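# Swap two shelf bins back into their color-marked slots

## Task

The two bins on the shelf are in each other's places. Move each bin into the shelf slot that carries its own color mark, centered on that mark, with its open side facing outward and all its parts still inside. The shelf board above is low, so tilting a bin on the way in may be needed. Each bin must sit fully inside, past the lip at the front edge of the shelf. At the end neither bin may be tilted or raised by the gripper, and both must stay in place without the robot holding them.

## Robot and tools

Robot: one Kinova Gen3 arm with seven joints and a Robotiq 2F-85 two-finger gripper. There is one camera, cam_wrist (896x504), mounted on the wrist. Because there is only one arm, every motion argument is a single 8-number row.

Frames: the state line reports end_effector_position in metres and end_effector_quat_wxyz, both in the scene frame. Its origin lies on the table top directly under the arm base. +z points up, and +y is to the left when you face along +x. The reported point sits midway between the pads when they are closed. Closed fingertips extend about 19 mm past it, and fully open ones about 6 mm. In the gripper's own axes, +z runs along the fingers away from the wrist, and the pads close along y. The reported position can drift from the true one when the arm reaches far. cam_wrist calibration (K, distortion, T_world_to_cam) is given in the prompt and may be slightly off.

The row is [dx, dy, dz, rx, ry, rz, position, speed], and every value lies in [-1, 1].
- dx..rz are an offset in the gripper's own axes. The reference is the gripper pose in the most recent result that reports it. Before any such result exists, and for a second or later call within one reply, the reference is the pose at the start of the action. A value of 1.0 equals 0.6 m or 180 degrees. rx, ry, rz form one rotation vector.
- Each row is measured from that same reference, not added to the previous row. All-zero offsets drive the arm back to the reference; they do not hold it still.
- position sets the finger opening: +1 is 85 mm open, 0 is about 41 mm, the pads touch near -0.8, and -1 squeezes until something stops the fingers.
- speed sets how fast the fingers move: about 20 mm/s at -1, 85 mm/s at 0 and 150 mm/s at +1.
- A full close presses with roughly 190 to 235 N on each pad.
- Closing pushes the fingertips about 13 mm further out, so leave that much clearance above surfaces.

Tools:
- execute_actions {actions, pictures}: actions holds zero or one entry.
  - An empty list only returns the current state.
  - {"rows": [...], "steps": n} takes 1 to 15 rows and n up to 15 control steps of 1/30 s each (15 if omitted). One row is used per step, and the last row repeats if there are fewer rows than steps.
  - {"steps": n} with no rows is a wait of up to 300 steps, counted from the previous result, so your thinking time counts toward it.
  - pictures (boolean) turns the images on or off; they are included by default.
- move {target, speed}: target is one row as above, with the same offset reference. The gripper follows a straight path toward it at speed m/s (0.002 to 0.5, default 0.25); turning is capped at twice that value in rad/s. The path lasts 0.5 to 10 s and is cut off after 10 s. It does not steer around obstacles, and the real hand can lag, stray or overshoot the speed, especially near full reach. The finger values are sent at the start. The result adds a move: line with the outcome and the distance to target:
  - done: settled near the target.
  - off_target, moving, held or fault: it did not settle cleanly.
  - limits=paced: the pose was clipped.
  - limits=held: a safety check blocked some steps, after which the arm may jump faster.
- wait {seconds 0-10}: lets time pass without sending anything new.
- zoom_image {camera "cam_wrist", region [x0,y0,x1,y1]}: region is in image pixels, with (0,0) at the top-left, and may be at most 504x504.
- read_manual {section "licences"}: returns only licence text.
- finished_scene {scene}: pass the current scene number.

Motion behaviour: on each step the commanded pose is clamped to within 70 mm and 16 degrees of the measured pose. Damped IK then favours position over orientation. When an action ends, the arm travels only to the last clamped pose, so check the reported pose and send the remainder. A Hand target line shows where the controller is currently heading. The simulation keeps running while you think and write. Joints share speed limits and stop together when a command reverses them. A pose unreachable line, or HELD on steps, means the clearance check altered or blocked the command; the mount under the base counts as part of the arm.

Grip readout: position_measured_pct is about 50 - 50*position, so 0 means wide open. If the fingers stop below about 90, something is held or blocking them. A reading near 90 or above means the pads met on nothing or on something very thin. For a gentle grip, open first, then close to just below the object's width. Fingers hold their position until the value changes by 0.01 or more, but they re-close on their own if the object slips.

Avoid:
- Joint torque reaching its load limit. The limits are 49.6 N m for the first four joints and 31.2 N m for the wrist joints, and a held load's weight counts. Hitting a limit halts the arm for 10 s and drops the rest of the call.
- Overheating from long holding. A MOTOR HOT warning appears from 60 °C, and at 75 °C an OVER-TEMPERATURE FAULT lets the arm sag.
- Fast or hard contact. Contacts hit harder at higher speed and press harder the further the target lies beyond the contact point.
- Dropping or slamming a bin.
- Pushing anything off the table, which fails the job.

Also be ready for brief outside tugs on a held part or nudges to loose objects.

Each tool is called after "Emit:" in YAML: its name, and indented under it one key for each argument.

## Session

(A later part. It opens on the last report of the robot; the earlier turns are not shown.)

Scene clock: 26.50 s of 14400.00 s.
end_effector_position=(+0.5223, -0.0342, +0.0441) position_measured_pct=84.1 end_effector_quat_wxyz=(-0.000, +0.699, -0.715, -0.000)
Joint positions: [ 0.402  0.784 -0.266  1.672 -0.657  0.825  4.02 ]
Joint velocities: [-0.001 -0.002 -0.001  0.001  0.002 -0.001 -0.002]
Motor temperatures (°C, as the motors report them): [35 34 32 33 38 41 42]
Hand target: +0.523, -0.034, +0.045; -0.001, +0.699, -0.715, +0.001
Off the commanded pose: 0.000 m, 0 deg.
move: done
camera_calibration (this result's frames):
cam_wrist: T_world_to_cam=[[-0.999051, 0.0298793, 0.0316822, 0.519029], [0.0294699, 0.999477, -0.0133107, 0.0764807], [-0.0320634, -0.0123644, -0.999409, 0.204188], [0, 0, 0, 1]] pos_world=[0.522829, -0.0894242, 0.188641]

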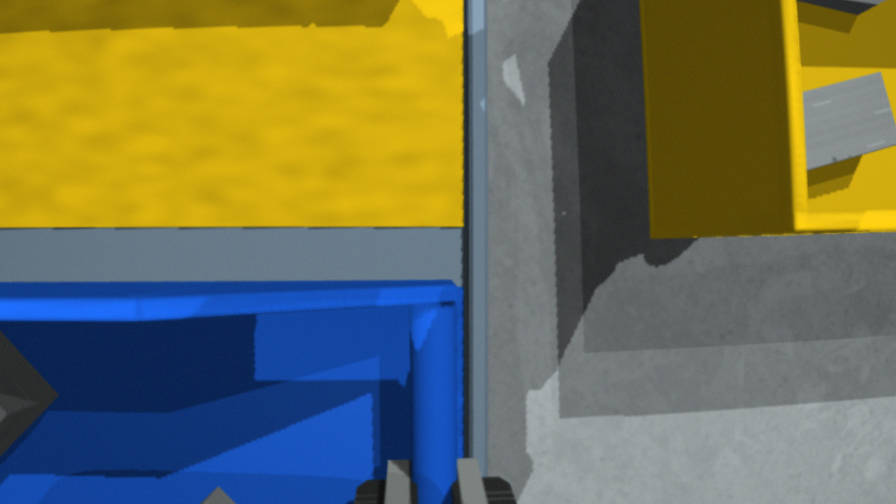

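Emit:
move:
  target: [-0.001,-0.003,0.006,0,0,0,-1,0]
  speed: 0.03

Emit:
move:
  target: [0,0,0,0,0,0,0,0]

Emit:
move:
  target: [0,0,-0.13,0,0,0,0,0]

Emit:
move:
  target: [0.191,0.383,0,0,0,-0.008,0,0]

Emit:
move:
  target: [0,0,0.134,0,0,0,0,0]
  speed: 0.12

Emit:
move:
  target: [0,0,0,0,0,0,-1,0]

Emit:
move:
  target: [-0.004,0,-0.045,0,0,0.008,-1,0]
  speed: 0.08

Emit:
move:
  target: [0,-0.24,0.008,-0.015,0,0,-1,0]
  speed: 0.1

Scene clock: 28.07 s of 14400.00 s.
end_effector_position=(+0.5236, -0.0338, +0.0405) position_measured_pct=84.1 end_effector_quat_wxyz=(-0.000, +0.699, -0.715, -0.001)
Joint positions: [ 0.396  0.79  -0.266  1.669 -0.658  0.82   4.018]
Joint velocities: [ 0.    -0.002  0.001 -0.     0.001 -0.    -0.001]
Motor temperatures (°C, as the motors report them): [35 34 32 33 38 41 42]
Hand target: +0.524, -0.034, +0.040; -0.000, +0.699, -0.715, -0.000
Off the commanded pose: 0.001 m, 0 deg.
move: done
camera_calibration (this result's frames):
cam_wrist: T_world_to_cam=[[-0.999008, 0.0303702, 0.0325646, 0.520356], [0.0299519, 0.999463, -0.0132571, 0.0757335], [-0.0329497, -0.0122686, -0.999382, 0.201152], [0, 0, 0, 1]] pos_world=[0.524199, -0.0890283, 0.185087]

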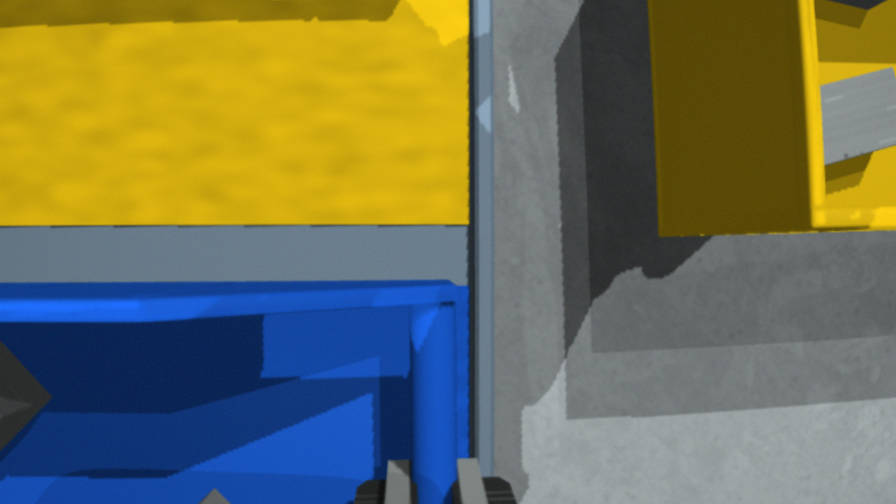

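Scene clock: 28.83 s of 14400.00 s.
end_effector_position=(+0.5236, -0.0338, +0.0405) position_measured_pct=50.0 end_effector_quat_wxyz=(-0.000, +0.699, -0.715, -0.001)
Joint positions: [ 0.396  0.79  -0.266  1.669 -0.658  0.82   4.018]
Joint velocities: [ 0.    -0.002  0.     0.    -0.    -0.     0.   ]
Motor temperatures (°C, as the motors report them): [35 34 32 33 38 41 42]
Hand target: +0.524, -0.034, +0.041; -0.000, +0.699, -0.715, -0.001
Off the commanded pose: 0.000 m, 0 deg.
move: done
camera_calibration (this result's frames):
cam_wrist: T_world_to_cam=[[-0.999008, 0.0303677, 0.0325601, 0.520358], [0.0299494, 0.999463, -0.0132585, 0.0757346], [-0.0329452, -0.0122702, -0.999382, 0.201151], [0, 0, 0, 1]] pos_world=[0.524201, -0.0890279, 0.185087]

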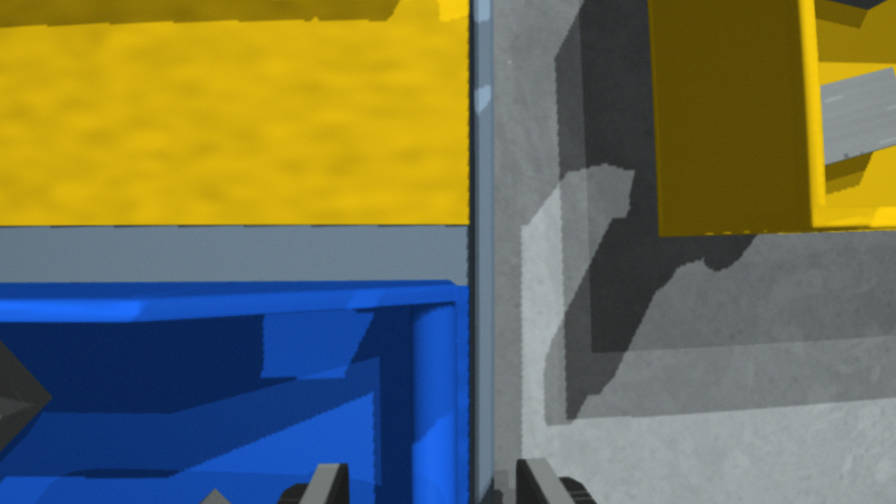

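Scene clock: 29.60 s of 14400.00 s.
end_effector_position=(+0.5236, -0.0340, +0.1183) position_measured_pct=50.0 end_effector_quat_wxyz=(-0.000, +0.699, -0.715, -0.001)
Joint positions: [ 0.466  0.689 -0.229  1.606 -0.607  1.011  3.979]
Joint velocities: [ 0.002 -0.003  0.001 -0.    -0.     0.     0.002]
Motor temperatures (°C, as the motors report them): [35 34 32 33 38 41 42]
Hand target: +0.524, -0.034, +0.118; -0.000, +0.699, -0.715, -0.001
Off the commanded pose: 0.000 m, 0 deg.
move: done
camera_calibration (this result's frames):
cam_wrist: T_world_to_cam=[[-0.998991, 0.0307259, 0.0327622, 0.517778], [0.0303178, 0.999457, -0.0128796, 0.0767084], [-0.0331401, -0.0118733, -0.99938, 0.278939], [0, 0, 0, 1]] pos_world=[0.524174, -0.089264, 0.262791]

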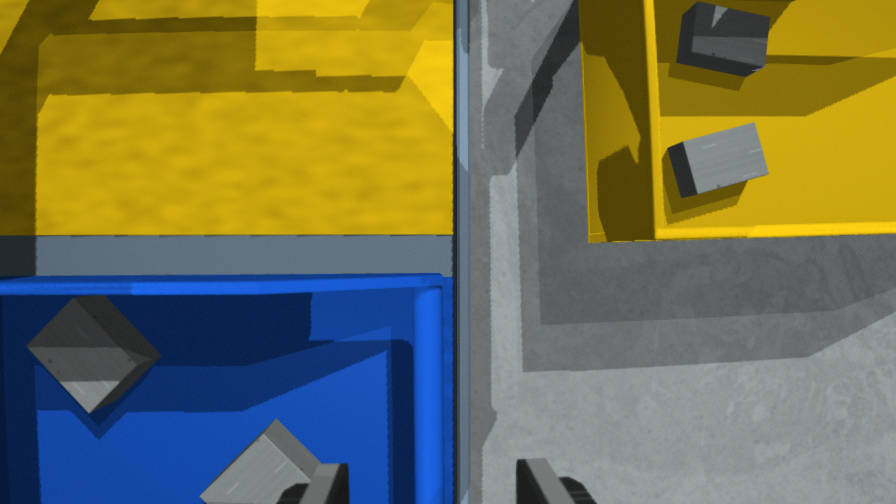

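Scene clock: 31.00 s of 14400.00 s.
end_effector_position=(+0.2909, -0.1423, +0.1177) position_measured_pct=50.0 end_effector_quat_wxyz=(+0.001, +0.708, -0.706, -0.002)
Joint positions: [ 0.914  0.788 -0.201  2.015 -0.576  0.802  4.597]
Joint velocities: [ 0.009  0.004  0.007  0.    -0.004  0.002  0.005]
Motor temperatures (°C, as the motors report them): [35 34 32 33 38 41 42]
Hand target: +0.291, -0.143, +0.118; +0.000, +0.708, -0.707, -0.001
Off the commanded pose: 0.001 m, 0 deg.
move: done
camera_calibration (this result's frames):
cam_wrist: T_world_to_cam=[[-0.999375, 0.00464467, 0.0350452, 0.284862], [0.00420937, 0.999913, -0.0124847, 0.199642], [-0.0351002, -0.0123294, -0.999308, 0.26986], [0, 0, 0, 1]] pos_world=[0.293315, -0.19762, 0.262182]

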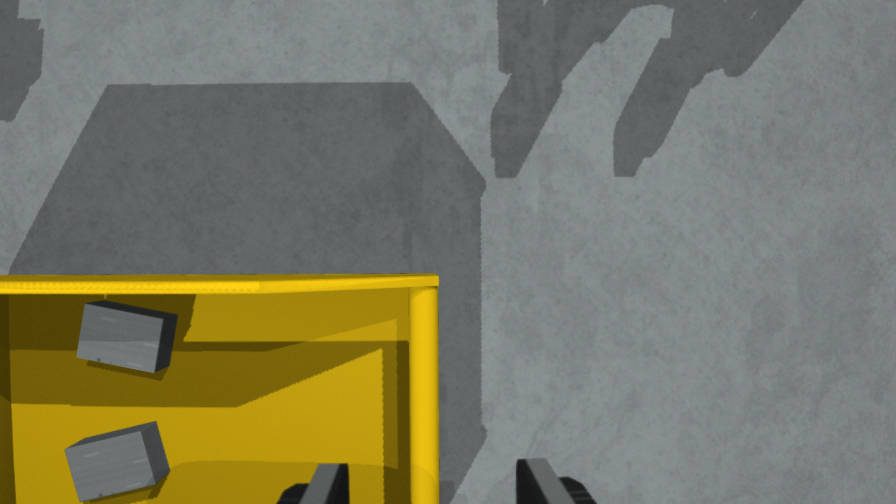

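Scene clock: 32.00 s of 14400.00 s.
end_effector_position=(+0.2908, -0.1422, +0.0376) position_measured_pct=50.0 end_effector_quat_wxyz=(+0.001, +0.708, -0.706, -0.001)
Joint positions: [ 0.874  0.949 -0.292  2.085 -0.684  0.549  4.679]
Joint velocities: [-0.001  0.006  0.     0.001 -0.001  0.     0.001]
Motor temperatures (°C, as the motors report them): [35 34 32 33 38 41 42]
Hand target: +0.291, -0.142, +0.037; +0.001, +0.708, -0.706, -0.002
Off the commanded pose: 0.000 m, 0 deg.
move: done
camera_calibration (this result's frames):
cam_wrist: T_world_to_cam=[[-0.999369, 0.00385534, 0.0353025, 0.287465], [0.00339028, 0.999907, -0.0132242, 0.198775], [-0.0353502, -0.0130961, -0.999289, 0.189808], [0, 0, 0, 1]] pos_world=[0.293319, -0.19738, 0.182153]

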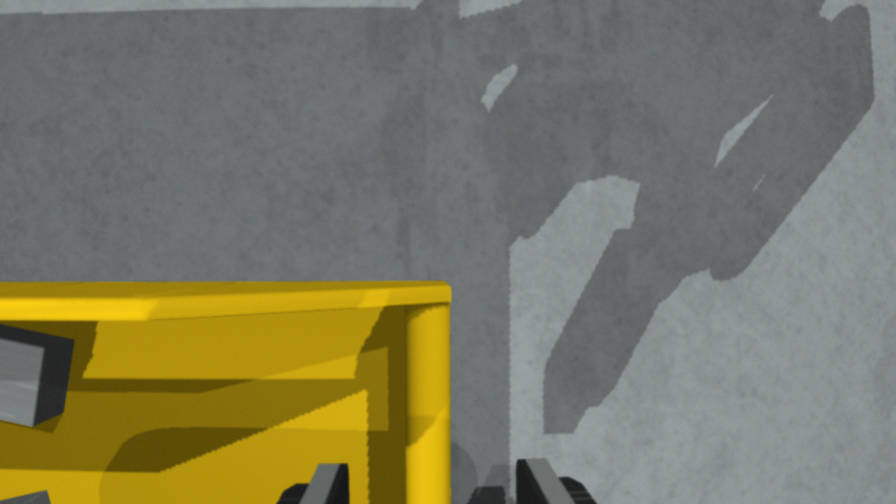

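Scene clock: 32.70 s of 14400.00 s.
end_effector_position=(+0.2910, -0.1424, +0.0379) position_measured_pct=84.5 end_effector_quat_wxyz=(+0.001, +0.708, -0.706, -0.001)
Joint positions: [ 0.875  0.948 -0.292  2.085 -0.684  0.549  4.679]
Joint velocities: [-0.    -0.001 -0.     0.    -0.    -0.     0.001]
Motor temperatures (°C, as the motors report them): [35 34 32 33 38 41 42]
Hand target: +0.291, -0.142, +0.038; +0.001, +0.708, -0.706, -0.001
Off the commanded pose: 0.000 m, 0 deg.
move: done
camera_calibration (this result's frames):
cam_wrist: T_world_to_cam=[[-0.999385, 0.00413776, 0.0348227, 0.287656], [0.00365881, 0.999898, -0.0138065, 0.19891], [-0.0348763, -0.0136706, -0.999298, 0.189868], [0, 0, 0, 1]] pos_world=[0.293373, -0.197484, 0.182464]

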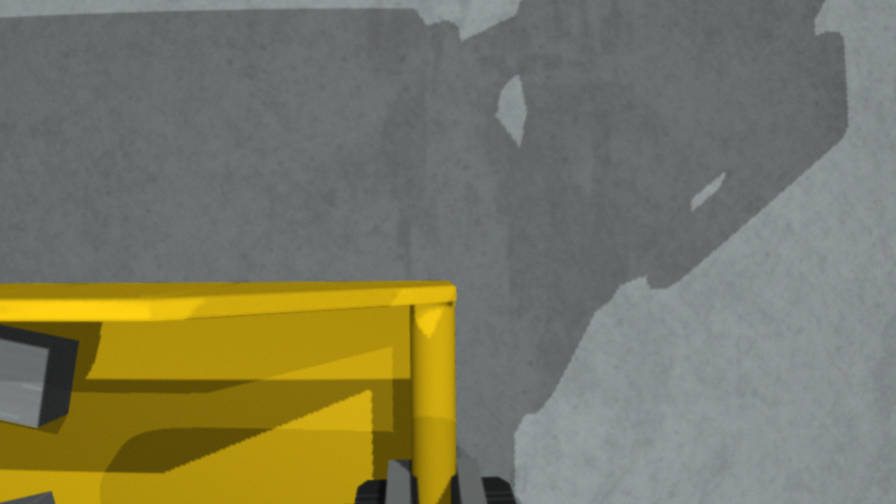

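Scene clock: 33.43 s of 14400.00 s.
end_effector_position=(+0.2907, -0.1396, +0.0643) position_measured_pct=84.5 end_effector_quat_wxyz=(+0.001, +0.699, -0.715, -0.002)
Joint positions: [ 0.88   0.885 -0.252  2.074 -0.657  0.635  4.632]
Joint velocities: [ 0.    -0.002  0.    -0.     0.001 -0.    -0.002]
Motor temperatures (°C, as the motors report them): [35 34 32 33 38 41 42]
Hand target: +0.291, -0.140, +0.065; +0.001, +0.699, -0.715, -0.001
Off the commanded pose: 0.001 m, 0 deg.
move: done
camera_calibration (this result's frames):
cam_wrist: T_world_to_cam=[[-0.998931, 0.0294604, 0.0356332, 0.289776], [0.0290384, 0.999503, -0.0123052, 0.188936], [-0.035978, -0.0112573, -0.999289, 0.216967], [0, 0, 0, 1]] pos_world=[0.291785, -0.194937, 0.208812]

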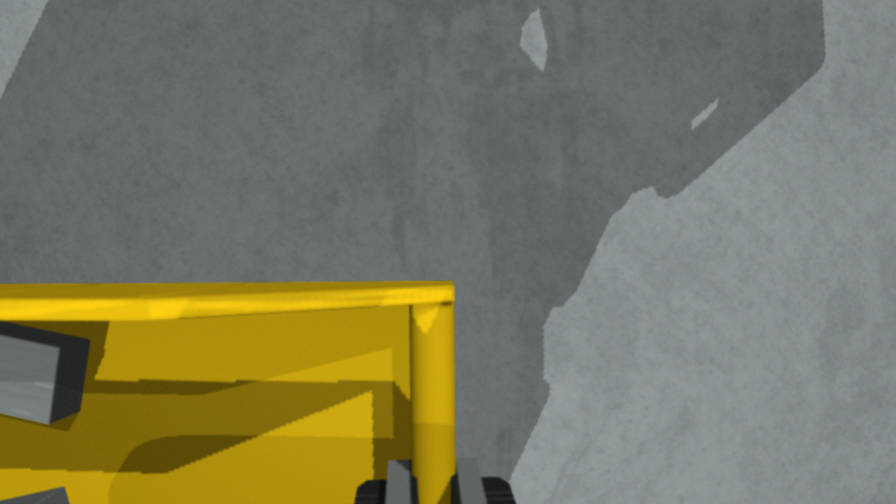

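Scene clock: 35.20 s of 14400.00 s.
end_effector_position=(+0.4346, -0.1429, +0.0592) position_measured_pct=84.5 end_effector_quat_wxyz=(+0.017, +0.699, -0.715, -0.019)
Joint positions: [ 0.579  0.906 -0.181  1.688 -0.607  0.878  4.264]
Joint velocities: [-0.002 -0.    -0.    -0.001  0.002 -0.001 -0.002]
Motor temperatures (°C, as the motors report them): [35 34 32 33 38 41 42]
Hand target: +0.435, -0.143, +0.059; +0.017, +0.699, -0.715, -0.018
Off the commanded pose: 0.000 m, 0 deg.
move: done
camera_calibration (this result's frames):
cam_wrist: T_world_to_cam=[[-0.996174, 0.0293378, 0.0823144, 0.429848], [0.0284116, 0.999519, -0.0124012, 0.188363], [-0.0826387, -0.0100151, -0.996529, 0.237289], [0, 0, 0, 1]] pos_world=[0.442462, -0.198507, 0.203419]

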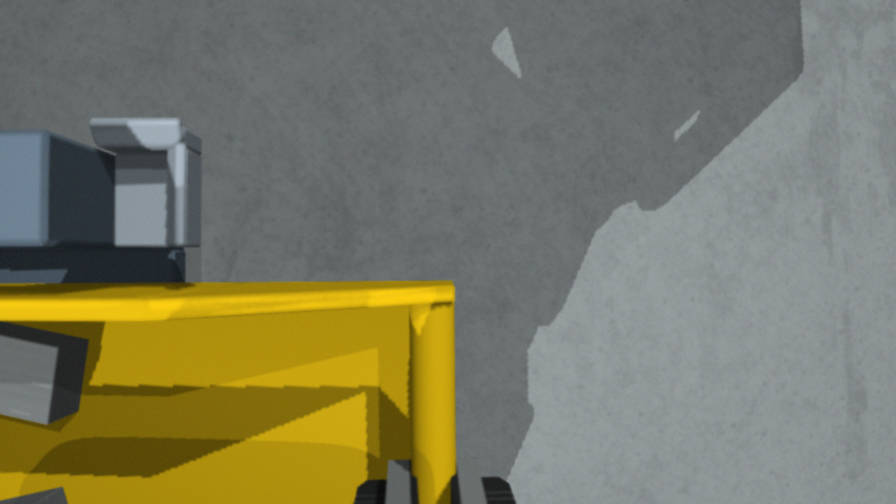

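Bin sags itself; drop some tilt.

Emit:
move:
  target: [0.001,-0.146,-0.003,0.008,0,0,-1,0]
  speed: 0.07

Emit:
move:
  target: [0,0,0.025,0.008,0,0,-1,0]
  speed: 0.03

Emit:
move:
  target: [0,0,0,0,0,0,0,0]

Emit:
move:
  target: [-0.05,0,-0.15,0,0,0,0,0]

Scene clock: 37.37 s of 14400.00 s.
end_effector_position=(+0.5219, -0.1453, +0.0561) position_measured_pct=84.5 end_effector_quat_wxyz=(+0.008, +0.699, -0.715, -0.010)
Joint positions: [ 0.477  0.967 -0.162  1.43  -0.601  0.994  4.107]
Joint velocities: [-0.002  0.004 -0.002 -0.     0.002  0.    -0.001]
Motor temperatures (°C, as the motors report them): [35 34 32 33 38 41 42]
Hand target: +0.522, -0.146, +0.057; +0.008, +0.699, -0.715, -0.010
Off the commanded pose: 0.001 m, 0 deg.
move: done
camera_calibration (this result's frames):
cam_wrist: T_world_to_cam=[[-0.997871, 0.0293172, 0.0582604, 0.519323], [0.0286985, 0.999523, -0.0114282, 0.187968], [-0.0585676, -0.00973191, -0.998236, 0.228994], [0, 0, 0, 1]] pos_world=[0.526235, -0.200875, 0.200482]

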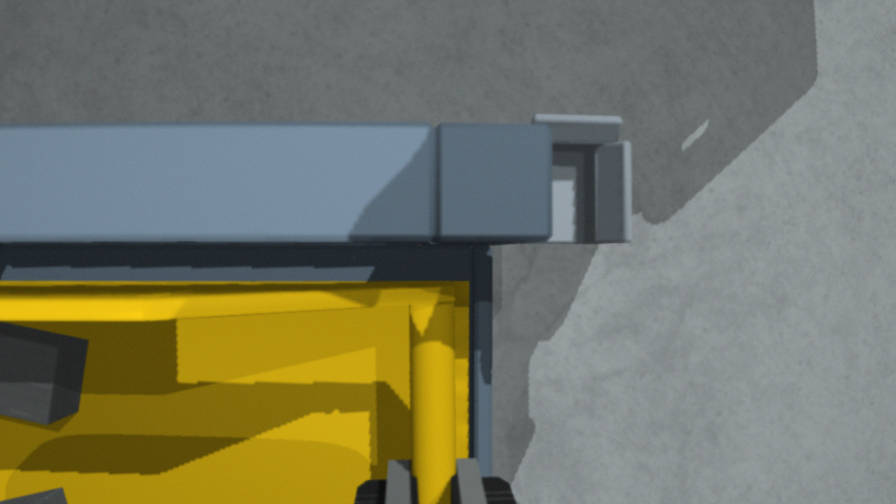

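Scene clock: 38.10 s of 14400.00 s.
end_effector_position=(+0.5214, -0.1455, +0.0449) position_measured_pct=84.5 end_effector_quat_wxyz=(-0.000, +0.699, -0.715, -0.000)
Joint positions: [ 0.485  0.973 -0.181  1.468 -0.628  0.934  4.139]
Joint velocities: [ 0.    -0.001  0.001  0.001 -0.001 -0.001  0.002]
Motor temperatures (°C, as the motors report them): [35 34 32 33 38 41 42]
Hand target: +0.521, -0.145, +0.041; -0.001, +0.699, -0.715, -0.001
Off the commanded pose: 0.004 m, 0 deg.
move: off_target
camera_calibration (this result's frames):
cam_wrist: T_world_to_cam=[[-0.999081, 0.0290419, 0.0315325, 0.521329], [0.0286307, 0.9995, -0.013415, 0.188238], [-0.0319064, -0.0124999, -0.999413, 0.203515], [0, 0, 0, 1]] pos_world=[0.521954, -0.20074, 0.189482]

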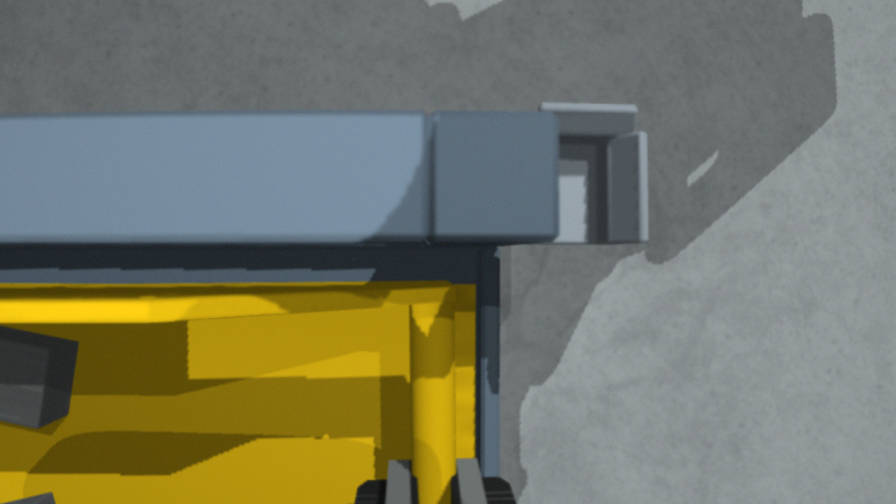

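Scene clock: 38.87 s of 14400.00 s.
end_effector_position=(+0.5214, -0.1455, +0.0449) position_measured_pct=50.0 end_effector_quat_wxyz=(-0.000, +0.699, -0.715, -0.000)
Joint positions: [ 0.485  0.973 -0.181  1.468 -0.627  0.934  4.138]
Joint velocities: [-0.    -0.002 -0.     0.     0.001  0.    -0.001]
Motor temperatures (°C, as the motors report them): [35 34 32 33 38 41 42]
Hand target: +0.521, -0.146, +0.045; -0.000, +0.699, -0.715, -0.000
Off the commanded pose: 0.000 m, 0 deg.
move: done
camera_calibration (this result's frames):
cam_wrist: T_world_to_cam=[[-0.999081, 0.029038, 0.0315249, 0.521333], [0.0286267, 0.9995, -0.0134204, 0.18824], [-0.0318988, -0.0125056, -0.999413, 0.203514], [0, 0, 0, 1]] pos_world=[0.521957, -0.20074, 0.189486]

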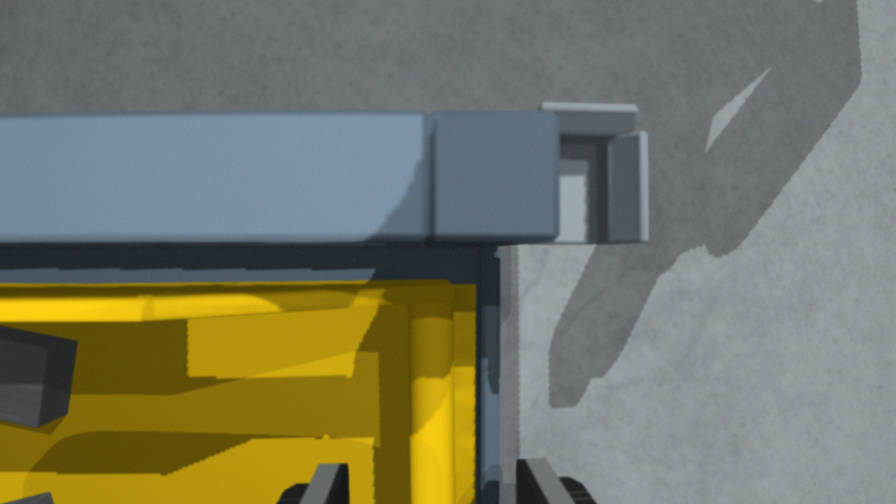

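Scene clock: 39.63 s of 14400.00 s.
end_effector_position=(+0.5219, -0.1159, +0.1346) position_measured_pct=50.0 end_effector_quat_wxyz=(-0.001, +0.699, -0.715, -0.000)
Joint positions: [ 0.533  0.818 -0.155  1.451 -0.589  1.111  4.075]
Joint velocities: [ 0.002 -0.006  0.001  0.001 -0.001  0.    -0.   ]
Motor temperatures (°C, as the motors report them): [35 34 32 33 38 41 42]
Hand target: +0.522, -0.116, +0.135; -0.001, +0.699, -0.715, -0.000
Off the commanded pose: 0.000 m, 0 deg.
move: done
camera_calibration (this result's frames):
cam_wrist: T_world_to_cam=[[-0.99906, 0.0296553, 0.0316095, 0.518159], [0.0292604, 0.999489, -0.0128824, 0.159364], [-0.0319754, -0.0119454, -0.999417, 0.293685], [0, 0, 0, 1]] pos_world=[0.5224, -0.17114, 0.279188]

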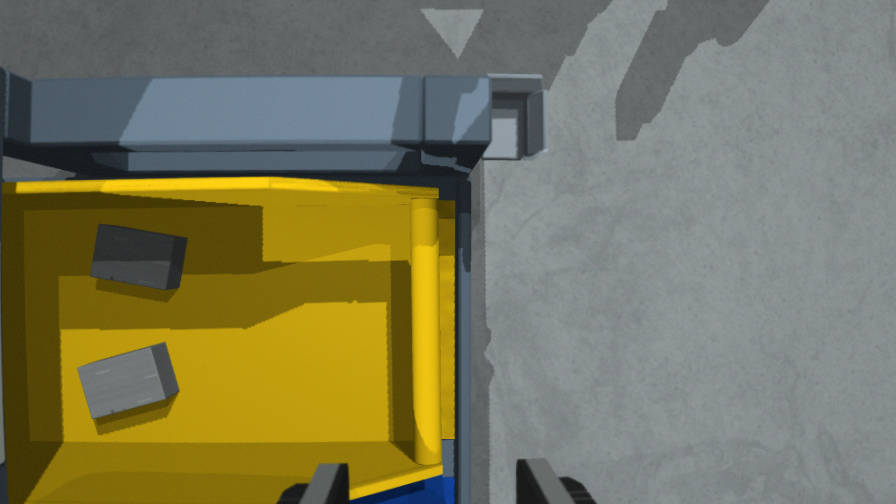

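Emit:
finished_scene:
  scene: 1

The scene is finished: the task was done.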